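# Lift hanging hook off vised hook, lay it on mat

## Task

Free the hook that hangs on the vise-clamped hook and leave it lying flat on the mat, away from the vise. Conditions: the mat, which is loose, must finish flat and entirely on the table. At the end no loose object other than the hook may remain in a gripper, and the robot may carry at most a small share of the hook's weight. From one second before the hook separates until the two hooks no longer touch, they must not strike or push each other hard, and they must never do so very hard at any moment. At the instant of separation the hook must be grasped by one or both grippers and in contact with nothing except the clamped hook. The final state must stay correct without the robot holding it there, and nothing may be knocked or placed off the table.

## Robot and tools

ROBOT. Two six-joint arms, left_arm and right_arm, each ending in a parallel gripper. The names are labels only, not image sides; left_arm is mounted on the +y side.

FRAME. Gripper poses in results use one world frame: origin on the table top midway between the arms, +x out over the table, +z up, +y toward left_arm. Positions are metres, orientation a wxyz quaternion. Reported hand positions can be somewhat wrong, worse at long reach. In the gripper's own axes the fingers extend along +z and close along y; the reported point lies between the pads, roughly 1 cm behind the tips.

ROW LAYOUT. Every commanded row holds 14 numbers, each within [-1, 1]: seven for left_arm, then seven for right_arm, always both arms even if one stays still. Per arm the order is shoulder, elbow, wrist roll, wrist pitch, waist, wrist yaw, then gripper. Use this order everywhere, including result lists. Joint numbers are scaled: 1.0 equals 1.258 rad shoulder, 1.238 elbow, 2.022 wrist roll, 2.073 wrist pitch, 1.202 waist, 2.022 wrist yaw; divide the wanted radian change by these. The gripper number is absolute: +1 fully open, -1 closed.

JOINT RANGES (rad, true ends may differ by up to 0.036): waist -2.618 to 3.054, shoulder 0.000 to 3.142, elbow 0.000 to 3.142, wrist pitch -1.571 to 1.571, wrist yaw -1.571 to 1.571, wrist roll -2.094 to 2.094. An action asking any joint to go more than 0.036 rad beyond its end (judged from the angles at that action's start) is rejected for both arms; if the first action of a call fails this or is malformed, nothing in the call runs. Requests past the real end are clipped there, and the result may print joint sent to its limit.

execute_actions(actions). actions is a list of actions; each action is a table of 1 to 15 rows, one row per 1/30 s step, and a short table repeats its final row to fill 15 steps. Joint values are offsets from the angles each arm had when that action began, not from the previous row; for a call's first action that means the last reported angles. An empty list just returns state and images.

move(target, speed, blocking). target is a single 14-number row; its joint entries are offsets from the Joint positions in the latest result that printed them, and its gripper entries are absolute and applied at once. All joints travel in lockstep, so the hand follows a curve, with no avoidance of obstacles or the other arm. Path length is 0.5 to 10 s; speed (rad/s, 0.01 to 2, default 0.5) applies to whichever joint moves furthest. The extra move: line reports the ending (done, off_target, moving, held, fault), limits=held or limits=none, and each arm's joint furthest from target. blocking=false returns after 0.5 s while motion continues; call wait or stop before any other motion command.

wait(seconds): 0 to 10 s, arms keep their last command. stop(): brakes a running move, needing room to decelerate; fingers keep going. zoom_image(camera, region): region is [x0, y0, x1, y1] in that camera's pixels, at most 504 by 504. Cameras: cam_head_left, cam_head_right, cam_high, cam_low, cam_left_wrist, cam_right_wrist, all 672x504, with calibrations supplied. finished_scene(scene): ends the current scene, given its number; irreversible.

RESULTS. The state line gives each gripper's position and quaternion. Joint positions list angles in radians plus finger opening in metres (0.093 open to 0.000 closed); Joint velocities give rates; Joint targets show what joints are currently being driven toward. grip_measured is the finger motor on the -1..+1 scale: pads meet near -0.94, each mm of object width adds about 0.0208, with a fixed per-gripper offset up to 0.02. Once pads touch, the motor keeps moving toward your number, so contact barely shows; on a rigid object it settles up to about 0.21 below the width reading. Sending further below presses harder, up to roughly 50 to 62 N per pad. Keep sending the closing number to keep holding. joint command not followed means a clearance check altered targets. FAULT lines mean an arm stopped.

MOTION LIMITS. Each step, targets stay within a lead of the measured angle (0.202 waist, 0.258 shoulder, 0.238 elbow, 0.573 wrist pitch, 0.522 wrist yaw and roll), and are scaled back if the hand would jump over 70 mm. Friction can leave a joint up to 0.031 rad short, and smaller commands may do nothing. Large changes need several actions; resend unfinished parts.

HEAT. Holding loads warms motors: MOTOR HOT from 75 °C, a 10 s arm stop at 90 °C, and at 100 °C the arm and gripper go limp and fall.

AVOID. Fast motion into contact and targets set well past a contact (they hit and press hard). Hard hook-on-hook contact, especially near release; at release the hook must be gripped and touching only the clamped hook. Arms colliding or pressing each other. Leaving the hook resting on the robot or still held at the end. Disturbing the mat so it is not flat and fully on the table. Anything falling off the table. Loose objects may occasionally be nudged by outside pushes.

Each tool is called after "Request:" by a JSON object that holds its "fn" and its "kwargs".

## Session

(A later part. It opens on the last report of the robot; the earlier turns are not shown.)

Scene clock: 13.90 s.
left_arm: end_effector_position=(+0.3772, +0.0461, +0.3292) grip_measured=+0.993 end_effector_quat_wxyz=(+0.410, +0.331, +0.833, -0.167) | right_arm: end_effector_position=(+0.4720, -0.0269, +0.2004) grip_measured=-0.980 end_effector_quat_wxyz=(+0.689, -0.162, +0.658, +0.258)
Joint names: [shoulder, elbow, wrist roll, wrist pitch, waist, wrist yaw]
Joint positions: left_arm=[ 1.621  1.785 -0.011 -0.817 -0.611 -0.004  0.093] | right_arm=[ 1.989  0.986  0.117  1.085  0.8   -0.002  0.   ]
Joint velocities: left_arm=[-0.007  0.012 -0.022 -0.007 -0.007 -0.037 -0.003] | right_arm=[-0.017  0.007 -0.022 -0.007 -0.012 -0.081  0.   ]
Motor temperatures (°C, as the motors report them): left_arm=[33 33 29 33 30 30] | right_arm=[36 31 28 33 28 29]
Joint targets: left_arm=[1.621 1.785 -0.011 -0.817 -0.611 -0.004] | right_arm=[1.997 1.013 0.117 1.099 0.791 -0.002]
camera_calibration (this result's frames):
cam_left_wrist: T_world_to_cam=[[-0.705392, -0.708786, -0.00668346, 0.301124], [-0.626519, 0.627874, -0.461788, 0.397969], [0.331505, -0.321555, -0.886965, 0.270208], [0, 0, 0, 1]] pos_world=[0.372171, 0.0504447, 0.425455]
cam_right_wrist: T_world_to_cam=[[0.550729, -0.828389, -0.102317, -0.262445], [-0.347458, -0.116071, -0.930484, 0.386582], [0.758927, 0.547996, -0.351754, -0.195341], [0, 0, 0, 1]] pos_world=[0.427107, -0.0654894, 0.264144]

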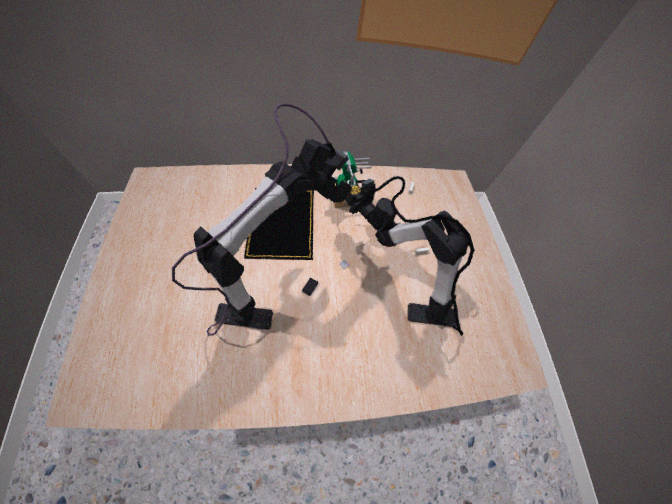

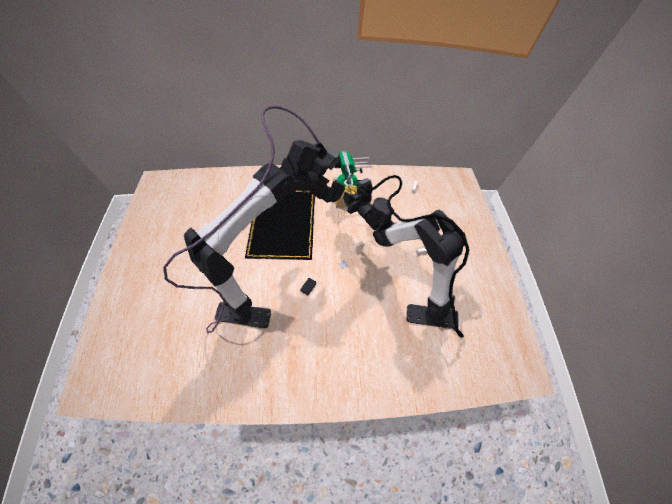

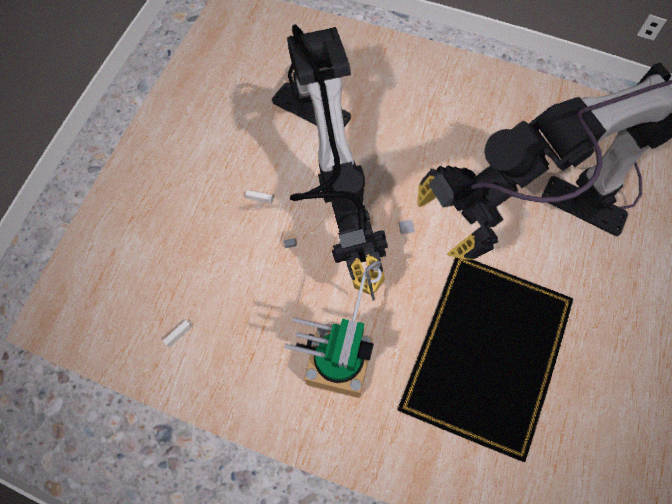

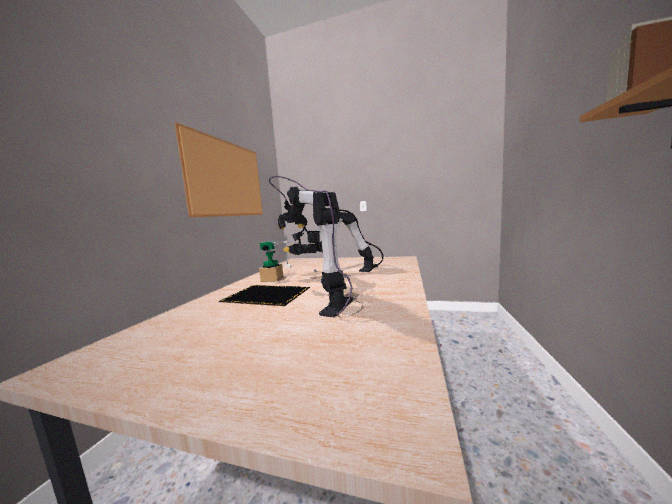

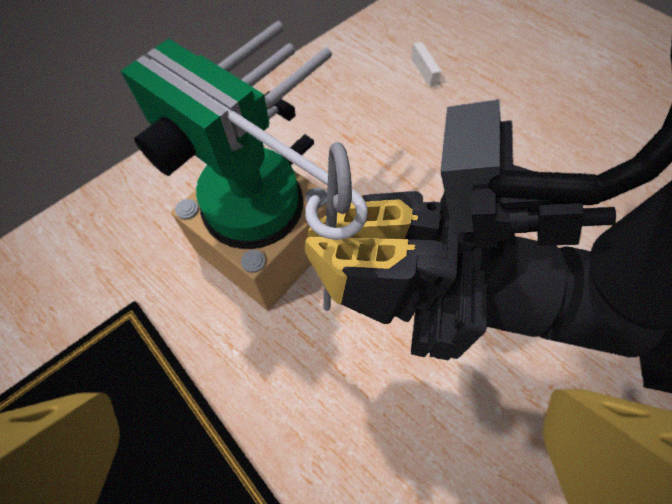

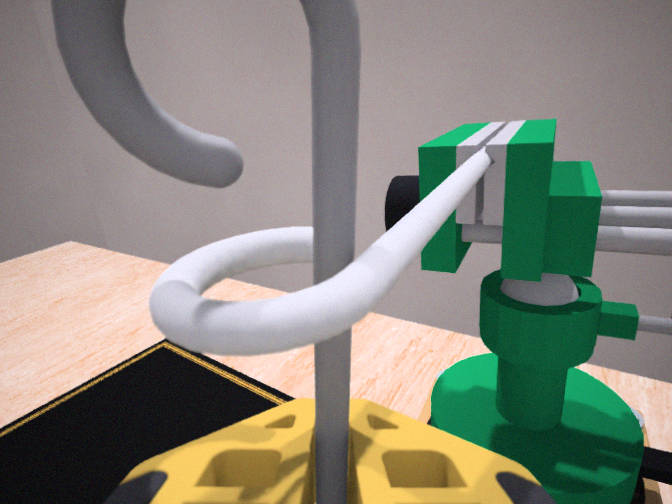

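Request:
{"fn": "execute_actions", "kwargs": {"actions": [[[0,0,0,0,0,0,1,0,0.040,0,0.006,0,0,-1],[0,0,0,0,0,0,1,0,0.040,0,0.006,0,0,-1],[0,0,0,0,0,0,1,0,0.040,0,0.006,0,0,-1],[0,0,0,0,0,0,1,0.019,0.040,0.008,0.006,0,0,-1],[0,0,0,0,0,0,1,0.019,0.040,0.013,0.006,0,0,-1],[0,0,0,0,0,0,1,0.019,0.040,0.018,0.006,0,0,-1],[0,0,0,0,0,0,1,0.019,0.040,0.022,0.006,0,0,-1],[0,0,0,0,0,0,1,0.019,0.040,0.026,0.006,0,0,-1]]]}}

Request:
{"fn": "zoom_image", "kwargs": {"camera": "cam_left_wrist", "region": [270,130,410,270]}}

Scene clock: 15.00 s.
left_arm: end_effector_position=(+0.3772, +0.0461, +0.3292) grip_measured=+0.993 end_effector_quat_wxyz=(+0.410, +0.331, +0.833, -0.167) | right_arm: end_effector_position=(+0.4761, -0.0244, +0.2009) grip_measured=-0.980 end_effector_quat_wxyz=(+0.685, -0.149, +0.659, +0.271)
Joint names: [shoulder, elbow, wrist roll, wrist pitch, waist, wrist yaw]
Joint positions: left_arm=[ 1.621  1.785 -0.011 -0.817 -0.611 -0.004  0.093] | right_arm=[ 2.005  1.008  0.155  1.083  0.8   -0.002  0.   ]
Joint velocities: left_arm=[-0.007 -0.002  0.037 -0.037  0.012  0.051 -0.   ] | right_arm=[-0.007  0.002  0.037  0.007  0.007 -0.081  0.   ]
Motor temperatures (°C, as the motors report them): left_arm=[33 33 29 34 30 30] | right_arm=[36 31 28 33 28 29]
Joint targets: left_arm=[1.621 1.785 -0.011 -0.817 -0.611 -0.004] | right_arm=[2.013 1.035 0.170 1.097 0.800 -0.002]
camera_calibration (this result's frames):
cam_left_wrist: T_world_to_cam=[[-0.705392, -0.708786, -0.00668346, 0.301124], [-0.626519, 0.627874, -0.461788, 0.397969], [0.331505, -0.321555, -0.886965, 0.270208], [0, 0, 0, 1]] pos_world=[0.372171, 0.0504447, 0.425455]
cam_right_wrist: T_world_to_cam=[[0.550935, -0.822772, -0.139704, -0.255009], [-0.363363, -0.0857922, -0.927689, 0.396494], [0.751291, 0.56186, -0.346231, -0.196814], [0, 0, 0, 1]] pos_world=[0.432429, -0.0652161, 0.264054]

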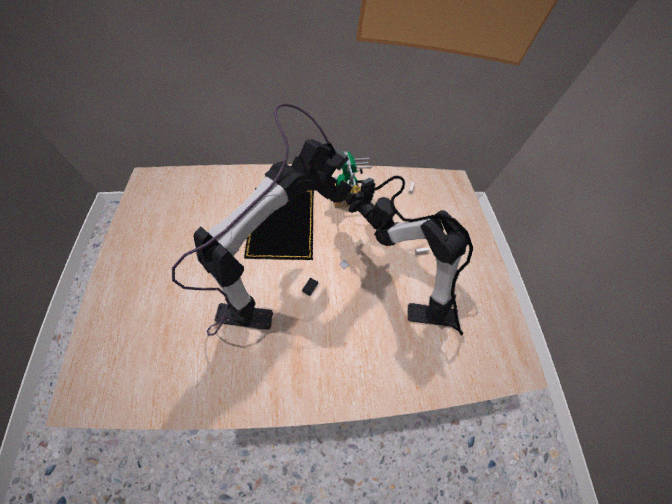

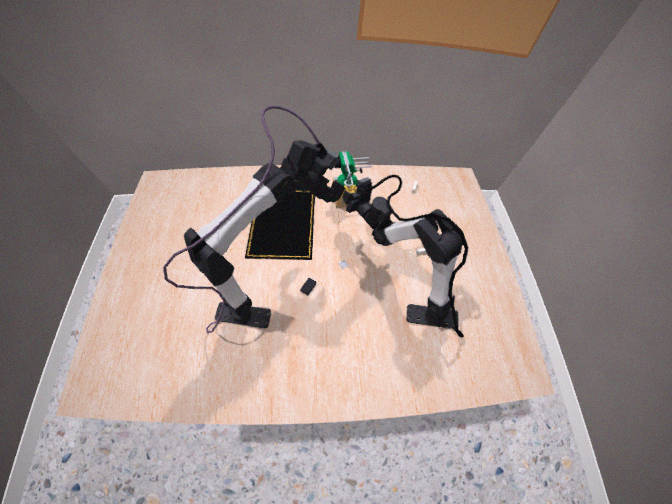

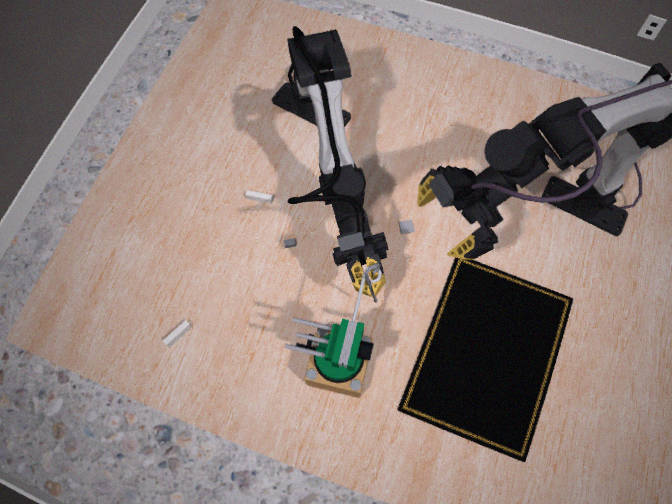

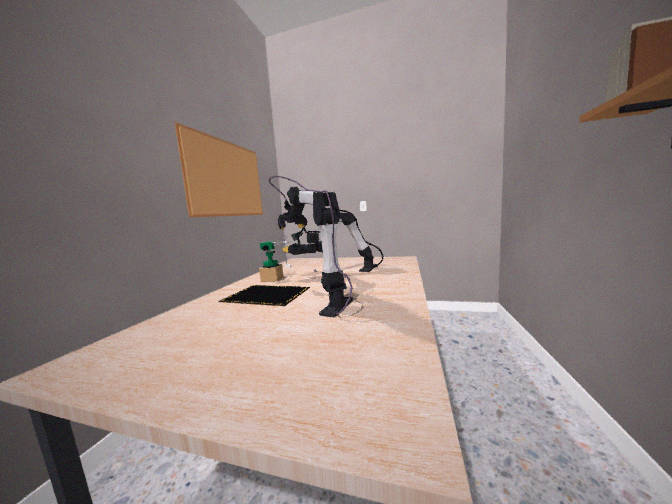

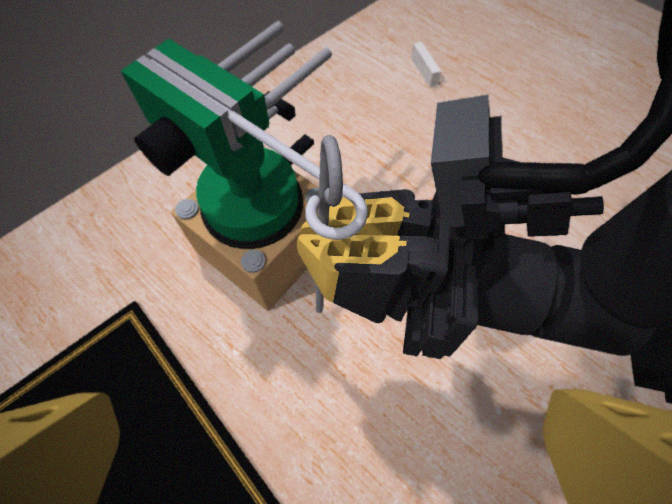

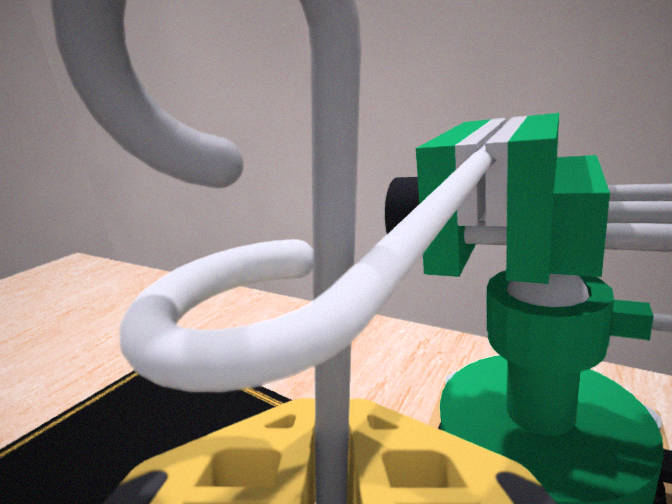

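Region (270, 130, 410, 270) of cam_left_wrist's 672x504 image, scaled by 3.600, with more detail than that image has.

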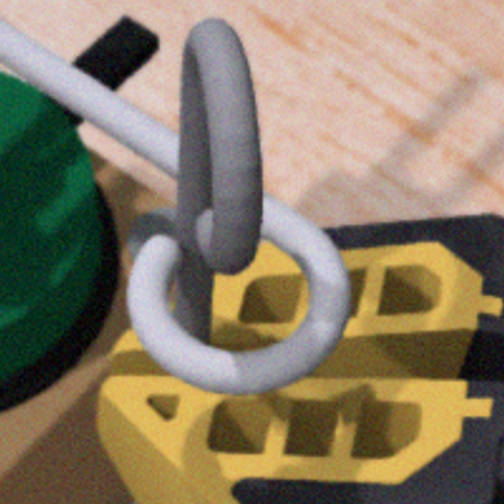

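Request:
{"fn": "execute_actions", "kwargs": {"actions": [[[0,0,0,0,0,0,1,0.005,0.023,0.018,0.007,0,0,-1],[0,0,0,0,0,0,1,0.005,0.023,0.018,0.007,0,0,-1],[0,0,0,0,0,0,1,0.005,0.023,0.018,0.007,0,0,-1],[0,0,0,0,0,0,1,0.005,0.040,0.018,0.007,0,0,-1],[0,0,0,0,0,0,1,0.019,0.040,0.022,0.007,0,0,-1],[0,0,0,0,0,0,1,0.019,0.040,0.026,0.007,0,0,-1],[0,0,0,0,0,0,1,0.019,0.040,0.03,0.007,0,0,-1]]]}}

Request:
{"fn": "zoom_image", "kwargs": {"camera": "cam_left_wrist", "region": [250,120,410,280]}}

Scene clock: 15.80 s.
left_arm: end_effector_position=(+0.3772, +0.0461, +0.3292) grip_measured=+0.993 end_effector_quat_wxyz=(+0.410, +0.331, +0.833, -0.167) | right_arm: end_effector_position=(+0.4797, -0.0220, +0.2017) grip_measured=-0.980 end_effector_quat_wxyz=(+0.681, -0.133, +0.661, +0.288)
Joint names: [shoulder, elbow, wrist roll, wrist pitch, waist, wrist yaw]
Joint positions: left_arm=[ 1.621  1.785 -0.011 -0.817 -0.611 -0.004  0.093] | right_arm=[ 2.019  1.028  0.202  1.083  0.8   -0.002  0.   ]
Joint velocities: left_arm=[ 0.012 -0.002  0.022 -0.007 -0.002 -0.007 -0.   ] | right_arm=[-0.002 -0.007  0.051 -0.007  0.007 -0.037  0.   ]
Motor temperatures (°C, as the motors report them): left_arm=[33 34 29 34 30 30] | right_arm=[36 32 28 34 28 29]
Joint targets: left_arm=[1.621 1.785 -0.011 -0.817 -0.611 -0.004] | right_arm=[2.028 1.058 0.215 1.098 0.800 -0.002]
camera_calibration (this result's frames):
cam_left_wrist: T_world_to_cam=[[-0.705392, -0.708786, -0.00668346, 0.301124], [-0.626519, 0.627874, -0.461788, 0.397969], [0.331505, -0.321555, -0.886965, 0.270208], [0, 0, 0, 1]] pos_world=[0.372171, 0.0504447, 0.425455]
cam_right_wrist: T_world_to_cam=[[0.550784, -0.813612, -0.186203, -0.245213], [-0.383549, -0.0485839, -0.922242, 0.40816], [0.741301, 0.579374, -0.33882, -0.196884], [0, 0, 0, 1]] pos_world=[0.43756, -0.0656084, 0.264055]

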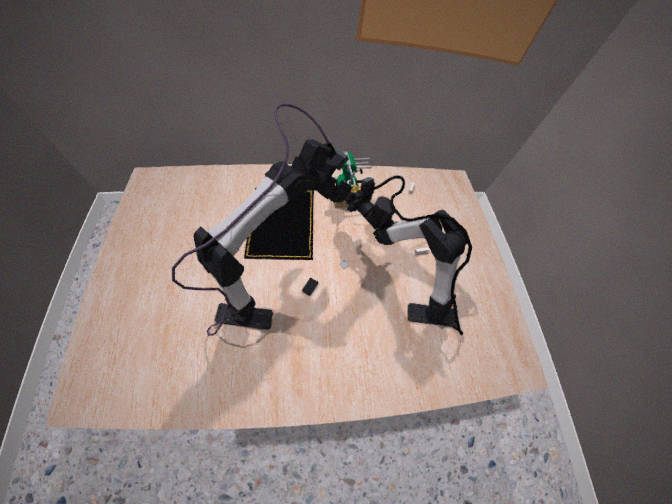

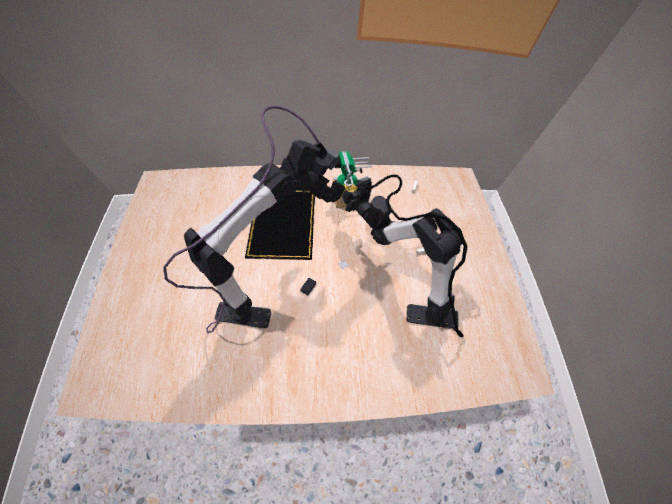

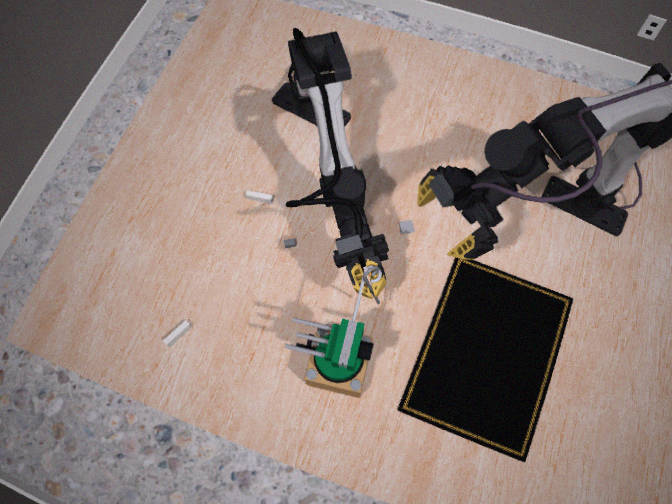

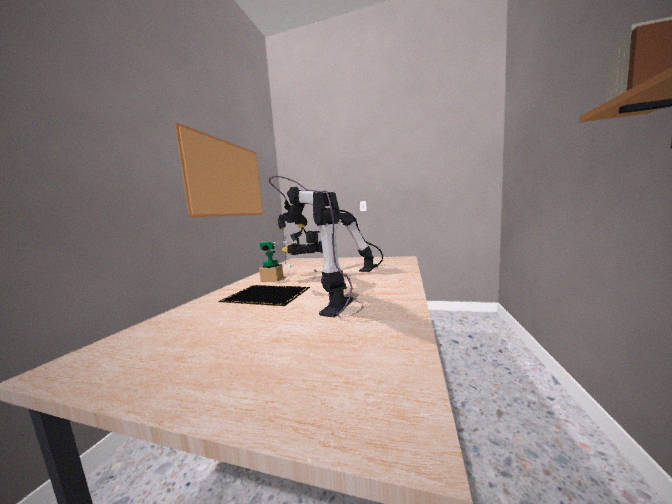

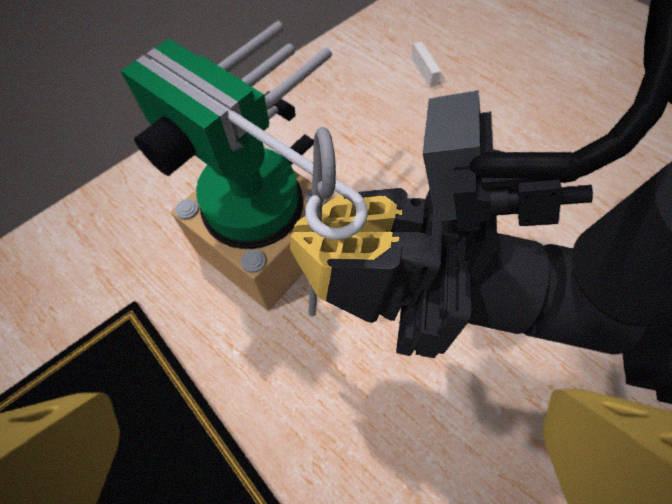

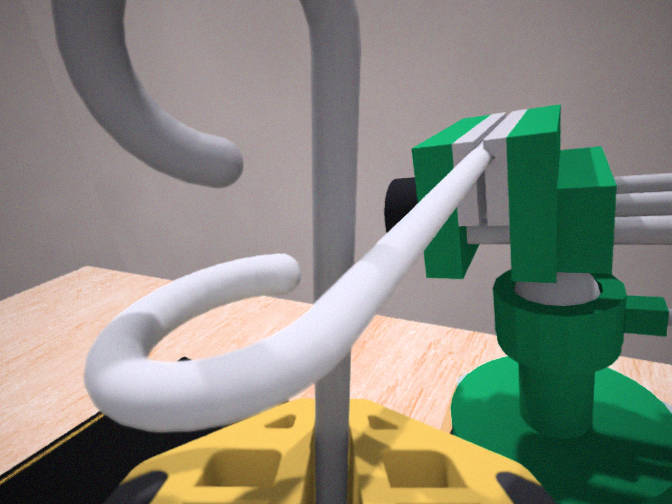

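Region (250, 120, 410, 280) of cam_left_wrist's 672x504 image, scaled by 3.150, with more detail than that image has.

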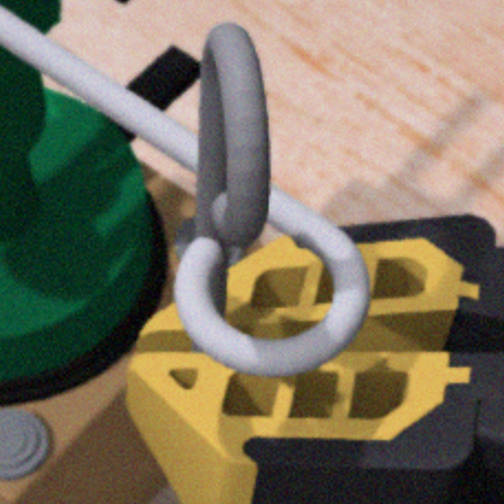

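Request:
{"fn": "execute_actions", "kwargs": {"actions": [[[0,0,0,0,0,0,1,0.007,0.040,0,0.007,0,0,-1],[0,0,0,0,0,0,1,0.017,0.040,0,0.007,0,0,-1],[0,0,0,0,0,0,1,0.019,0.042,0,0.007,0,0,-1],[0,0,0,0,0,0,1,0.022,0.046,0,0.007,0,0,-1],[0,0,0,0,0,0,1,0.025,0.050,0,0.007,0,0,-1],[0,0,0,0,0,0,1,0.028,0.054,0,0.007,0,0,-1],[0,0,0,0,0,0,1,0.031,0.058,0,0.007,0,0,-1],[0,0,0,0,0,0,1,0.034,0.062,0,0.007,0,0,-1],[0,0,0,0,0,0,1,0.037,0.066,0,0.007,0,0,-1],[0,0,0,0,0,0,1,0.040,0.070,0,0.007,0,0,-1],[0,0,0,0,0,0,1,0.043,0.073,0,0.007,0,0,-1]]]}}

Request:
{"fn": "zoom_image", "kwargs": {"camera": "cam_left_wrist", "region": [230,100,430,300]}}

Scene clock: 16.73 s.
left_arm: end_effector_position=(+0.3772, +0.0461, +0.3292) grip_measured=+0.993 end_effector_quat_wxyz=(+0.410, +0.331, +0.833, -0.167) | right_arm: end_effector_position=(+0.4901, -0.0149, +0.2020) grip_measured=-0.980 end_effector_quat_wxyz=(+0.684, -0.131, +0.656, +0.291)
Joint names: [shoulder, elbow, wrist roll, wrist pitch, waist, wrist yaw]
Joint positions: left_arm=[ 1.621  1.785 -0.011 -0.817 -0.611 -0.004  0.093] | right_arm=[ 2.064  1.087  0.205  1.082  0.8   -0.002  0.   ]
Joint velocities: left_arm=[ 0.007 -0.017 -0.007 -0.022 -0.007  0.007 -0.001] | right_arm=[ 0.007 -0.022  0.051 -0.007 -0.012 -0.022  0.   ]
Motor temperatures (°C, as the motors report them): left_arm=[33 34 29 34 30 30] | right_arm=[36 32 28 34 28 29]
Joint targets: left_arm=[1.621 1.785 -0.011 -0.817 -0.611 -0.004] | right_arm=[2.073 1.118 0.202 1.097 0.800 -0.002]
camera_calibration (this result's frames):
cam_left_wrist: T_world_to_cam=[[-0.705392, -0.708786, -0.00668346, 0.301124], [-0.626519, 0.627874, -0.461788, 0.397969], [0.331505, -0.321555, -0.886965, 0.270208], [0, 0, 0, 1]] pos_world=[0.372171, 0.0504447, 0.425455]
cam_right_wrist: T_world_to_cam=[[0.552713, -0.811527, -0.189557, -0.245393], [-0.375396, -0.0393717, -0.926028, 0.4096], [0.744034, 0.582987, -0.326405, -0.212395], [0, 0, 0, 1]] pos_world=[0.447424, -0.059193, 0.263459]

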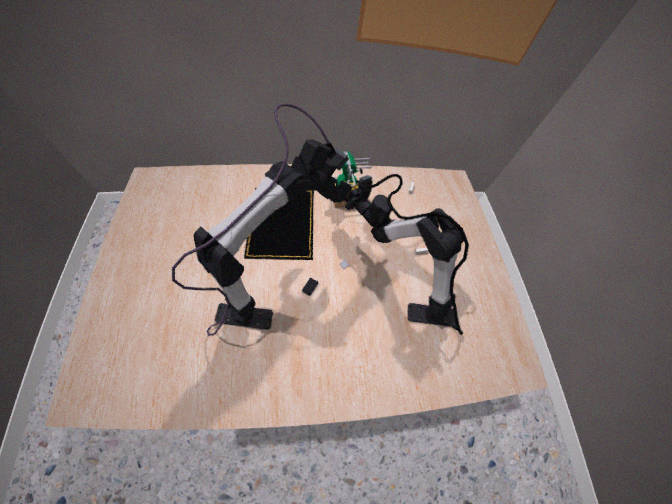

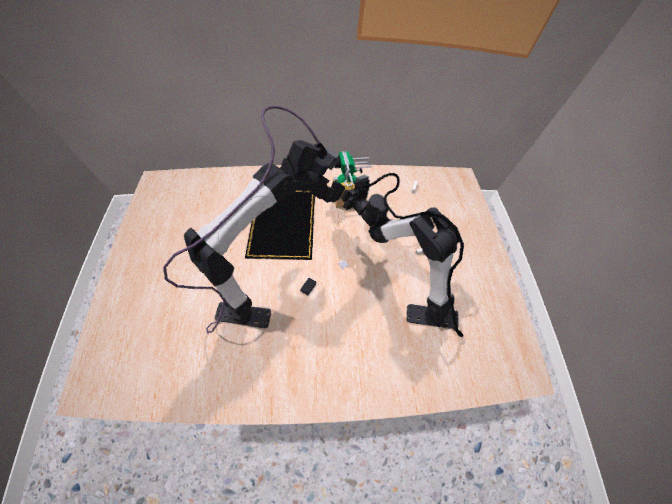

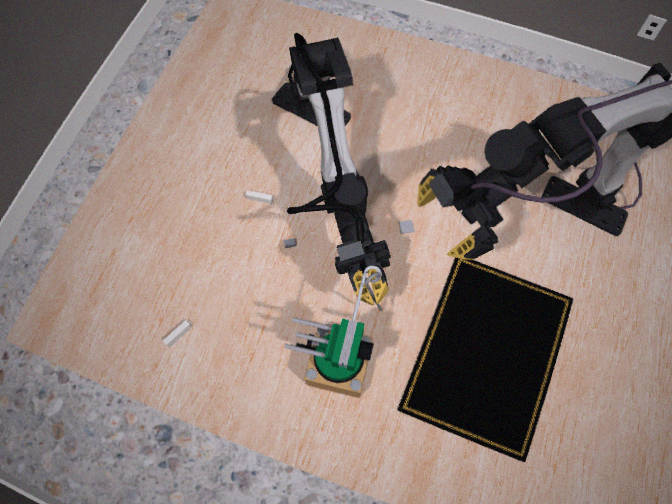

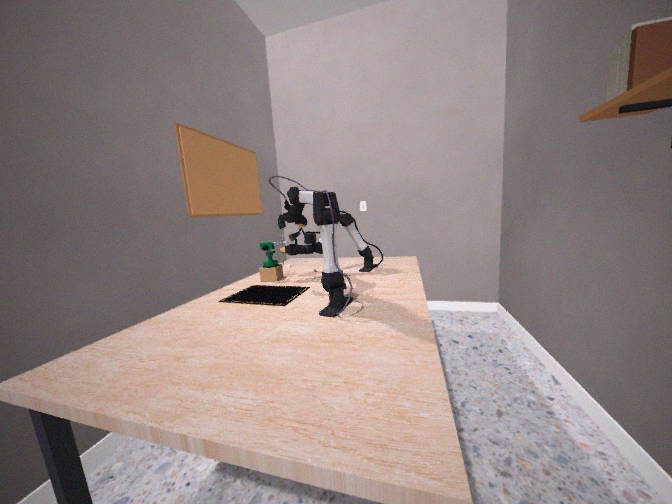

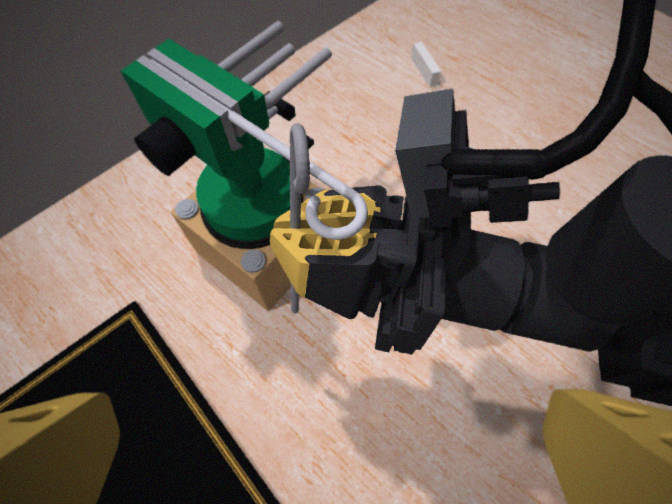

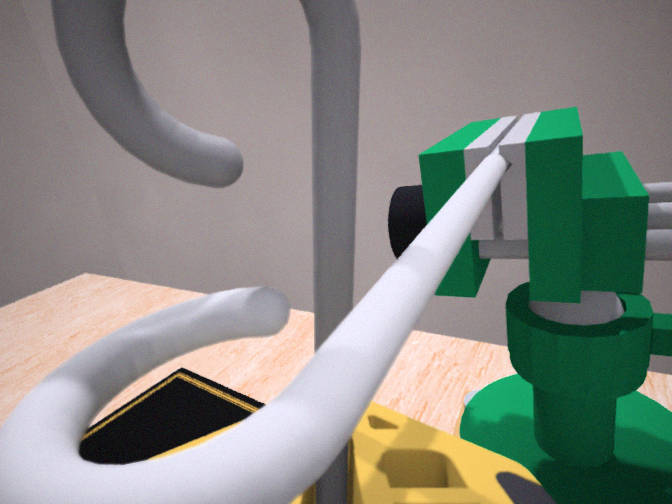

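Region (230, 100, 430, 300) of cam_left_wrist's 672x504 image, scaled by 2.520, with more detail than that image has.

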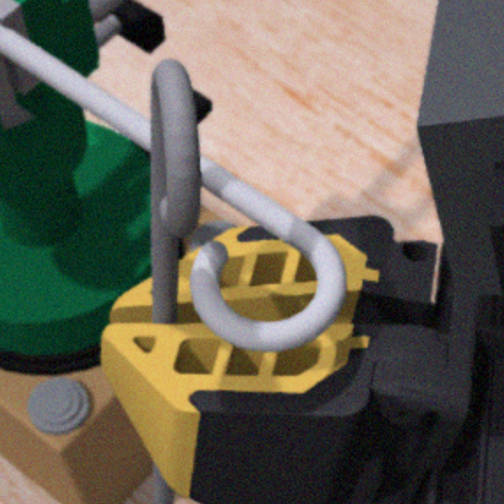

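Request:
{"fn": "move", "kwargs": {"target": [0,0,0,0,1.0,0,1,0.006,0.024,0,0.007,0.285,0,-1], "speed": 0.9}}

Scene clock: 18.67 s.
left_arm: end_effector_position=(+0.4628, +0.5580, +0.3292) grip_measured=+0.993 end_effector_quat_wxyz=(+0.433, -0.199, +0.874, +0.096) | right_arm: end_effector_position=(+0.3556, +0.1246, +0.2020) grip_measured=-0.980 end_effector_quat_wxyz=(+0.625, -0.240, +0.625, +0.402)
Joint names: [shoulder, elbow, wrist roll, wrist pitch, waist, wrist yaw]
Joint positions: left_arm=[ 1.621  1.785 -0.011 -0.817  0.594 -0.006  0.093] | right_arm=[ 2.064  1.087  0.205  1.082  1.139 -0.002  0.   ]
Joint velocities: left_arm=[-0.017  0.002  0.022 -0.022 -0.002 -0.066  0.001] | right_arm=[ 0.002  0.002  0.007 -0.022  0.007  0.081  0.   ]
Motor temperatures (°C, as the motors report them): left_arm=[33 34 29 34 30 30] | right_arm=[37 32 28 34 28 29]
Joint targets: left_arm=[1.621 1.785 -0.011 -0.817 0.591 -0.003] | right_arm=[2.071 1.116 0.205 1.097 1.142 -0.002]
move: off_target (right_arm); limits=none; left_arm: farthest joint: the waist, 0.003 radians from its target (1.202 radians at the start); right_arm: farthest joint: the elbow, 0.030 radians from its target (0.030 radians at the start)
camera_calibration (this result's frames):
cam_left_wrist: T_world_to_cam=[[0.411234, -0.911492, -0.0083046, 0.321153], [-0.810093, -0.361279, -0.461765, 0.76704], [0.417895, 0.196621, -0.886963, 0.0773381], [0, 0, 0, 1]] pos_world=[0.456985, 0.554637, 0.425455]
cam_right_wrist: T_world_to_cam=[[0.791646, -0.580832, -0.189557, -0.171589], [-0.340793, -0.162272, -0.926028, 0.367632], [0.507107, 0.797686, -0.326405, -0.136188], [0, 0, 0, 1]] pos_world=[0.330186, 0.0686272, 0.263459]

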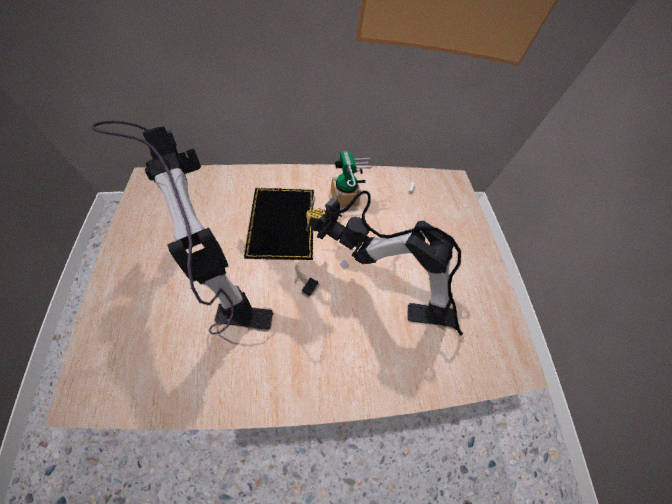

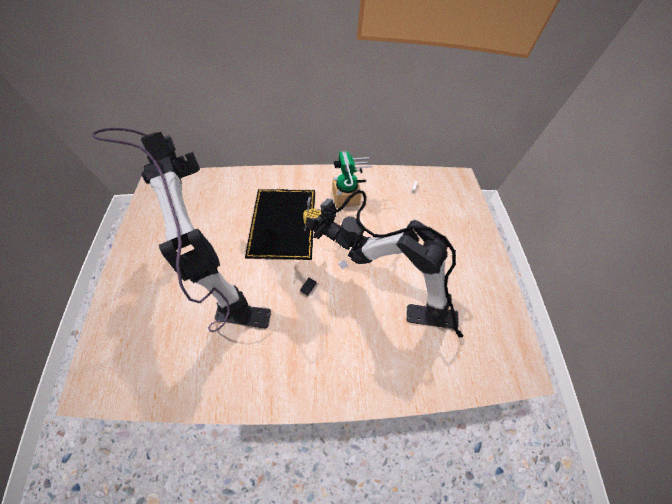

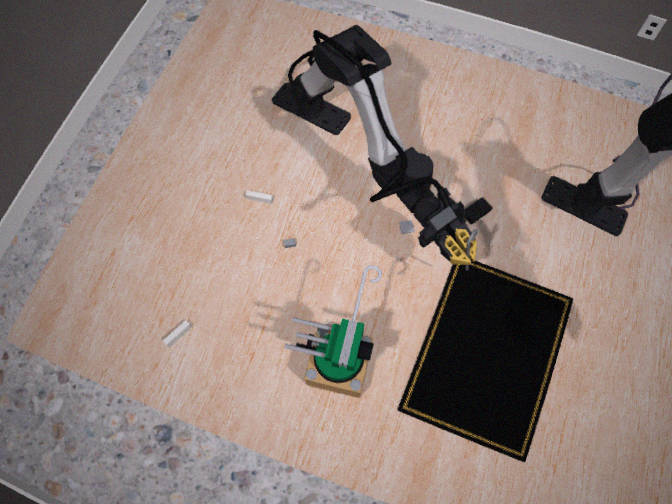

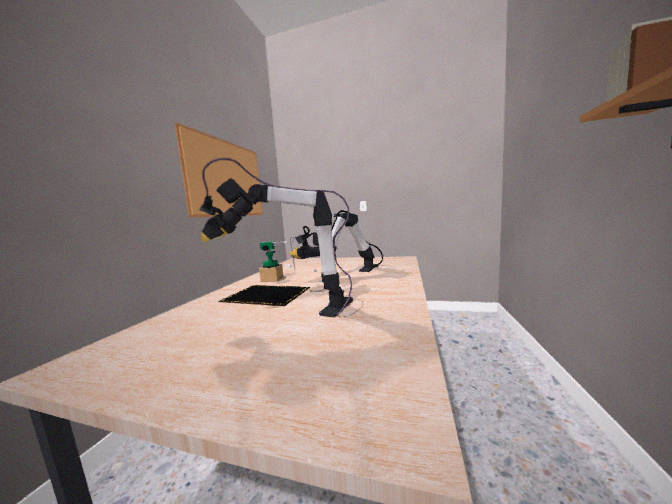

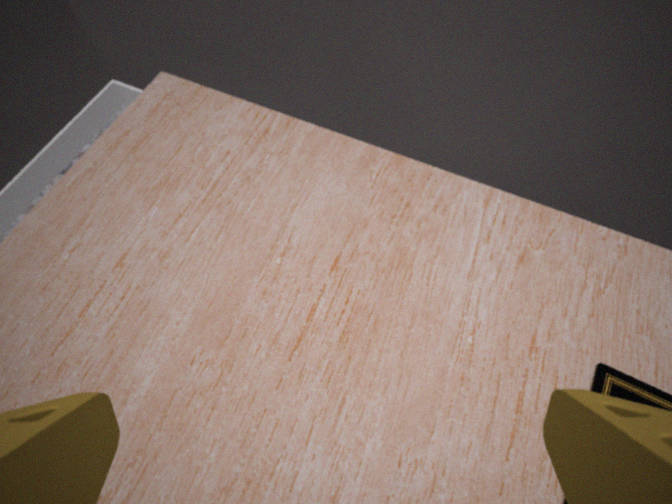

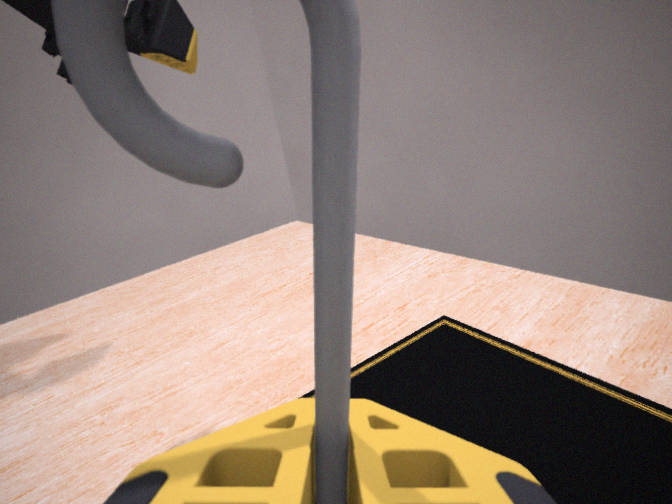

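Request:
{"fn": "move", "kwargs": {"target": [0,0,0,0,0,0,1,0.40,1.0,-0.884,-0.78,0,0,-1], "speed": 1.0}}

Scene clock: 22.10 s.
left_arm: end_effector_position=(+0.4628, +0.5580, +0.3292) grip_measured=+0.993 end_effector_quat_wxyz=(+0.433, -0.199, +0.874, +0.096) | right_arm: end_effector_position=(+0.4087, +0.1967, +0.0786) grip_measured=-0.980 end_effector_quat_wxyz=(-0.359, +0.880, -0.287, +0.117)
Joint names: [shoulder, elbow, wrist roll, wrist pitch, waist, wrist yaw]
Joint positions: left_arm=[ 1.621  1.785 -0.011 -0.817  0.594 -0.006  0.093] | right_arm=[ 2.56   2.292 -1.573 -0.529  1.139 -0.002  0.   ]
Joint velocities: left_arm=[-0.007 -0.002 -0.007 -0.037  0.012 -0.022 -0.   ] | right_arm=[ 0.017  0.022  0.022 -0.022 -0.002 -0.037  0.   ]
Motor temperatures (°C, as the motors report them): left_arm=[34 34 29 35 30 30] | right_arm=[38 33 28 34 28 29]
Joint targets: left_arm=[1.621 1.785 -0.011 -0.817 0.594 -0.006] | right_arm=[2.567 2.325 -1.582 -0.535 1.139 -0.002]
move: off_target (right_arm); limits=none; left_arm: farthest joint: the waist, 0.000 radians from its target (0.000 radians at the start); right_arm: farthest joint: the elbow, 0.033 radians from its target (1.238 radians at the start)
camera_calibration (this result's frames):
cam_left_wrist: T_world_to_cam=[[0.411234, -0.911492, -0.0083046, 0.321153], [-0.810093, -0.361279, -0.461765, 0.76704], [0.417895, 0.196621, -0.886963, 0.0773381], [0, 0, 0, 1]] pos_world=[0.456985, 0.554637, 0.425455]
cam_right_wrist: T_world_to_cam=[[0.400377, 0.574463, 0.713926, -0.333409], [0.555464, -0.771791, 0.309514, -0.0603399], [0.728806, 0.272638, -0.628101, -0.224501], [0, 0, 0, 1]] pos_world=[0.330624, 0.206169, 0.115696]

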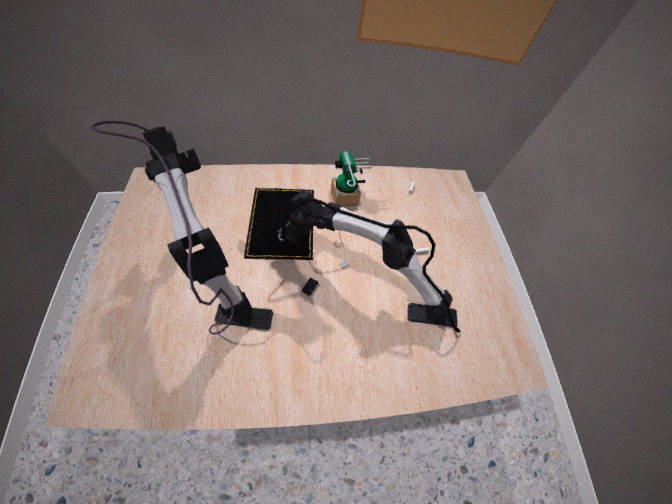

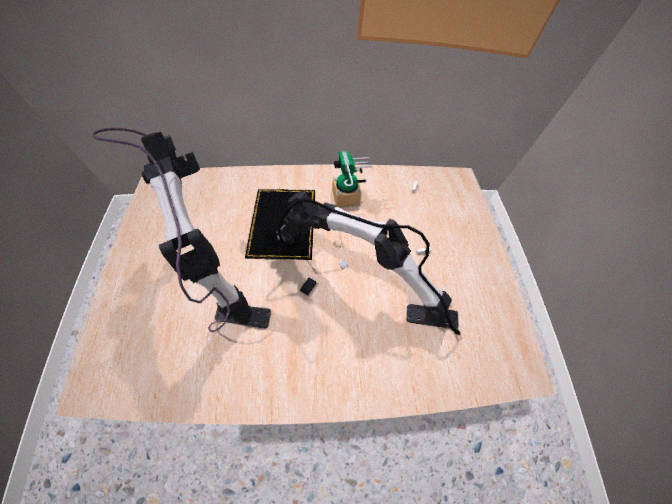

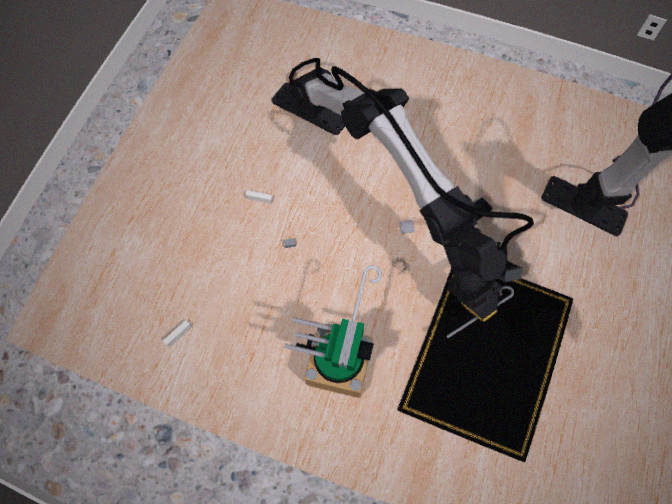

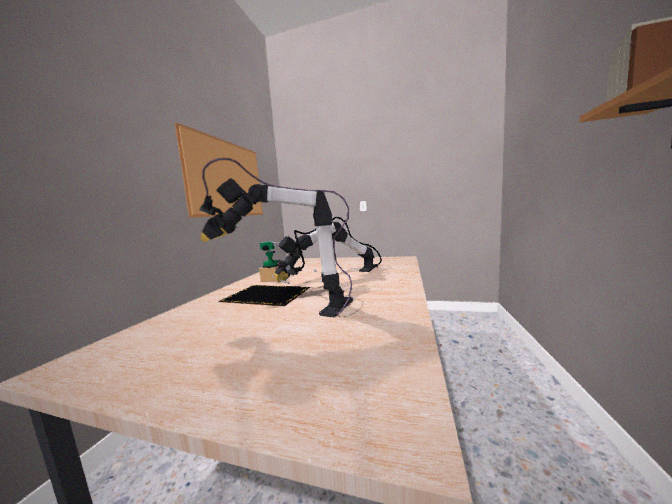

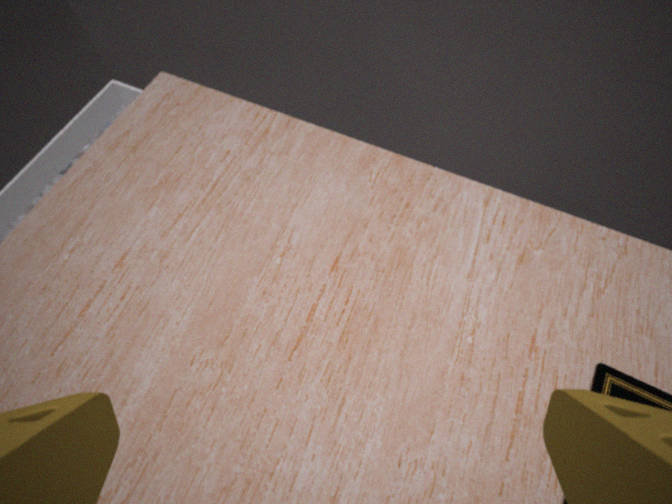

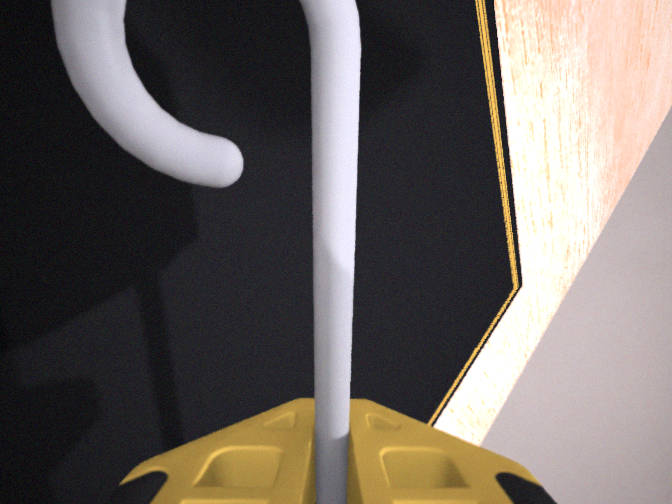

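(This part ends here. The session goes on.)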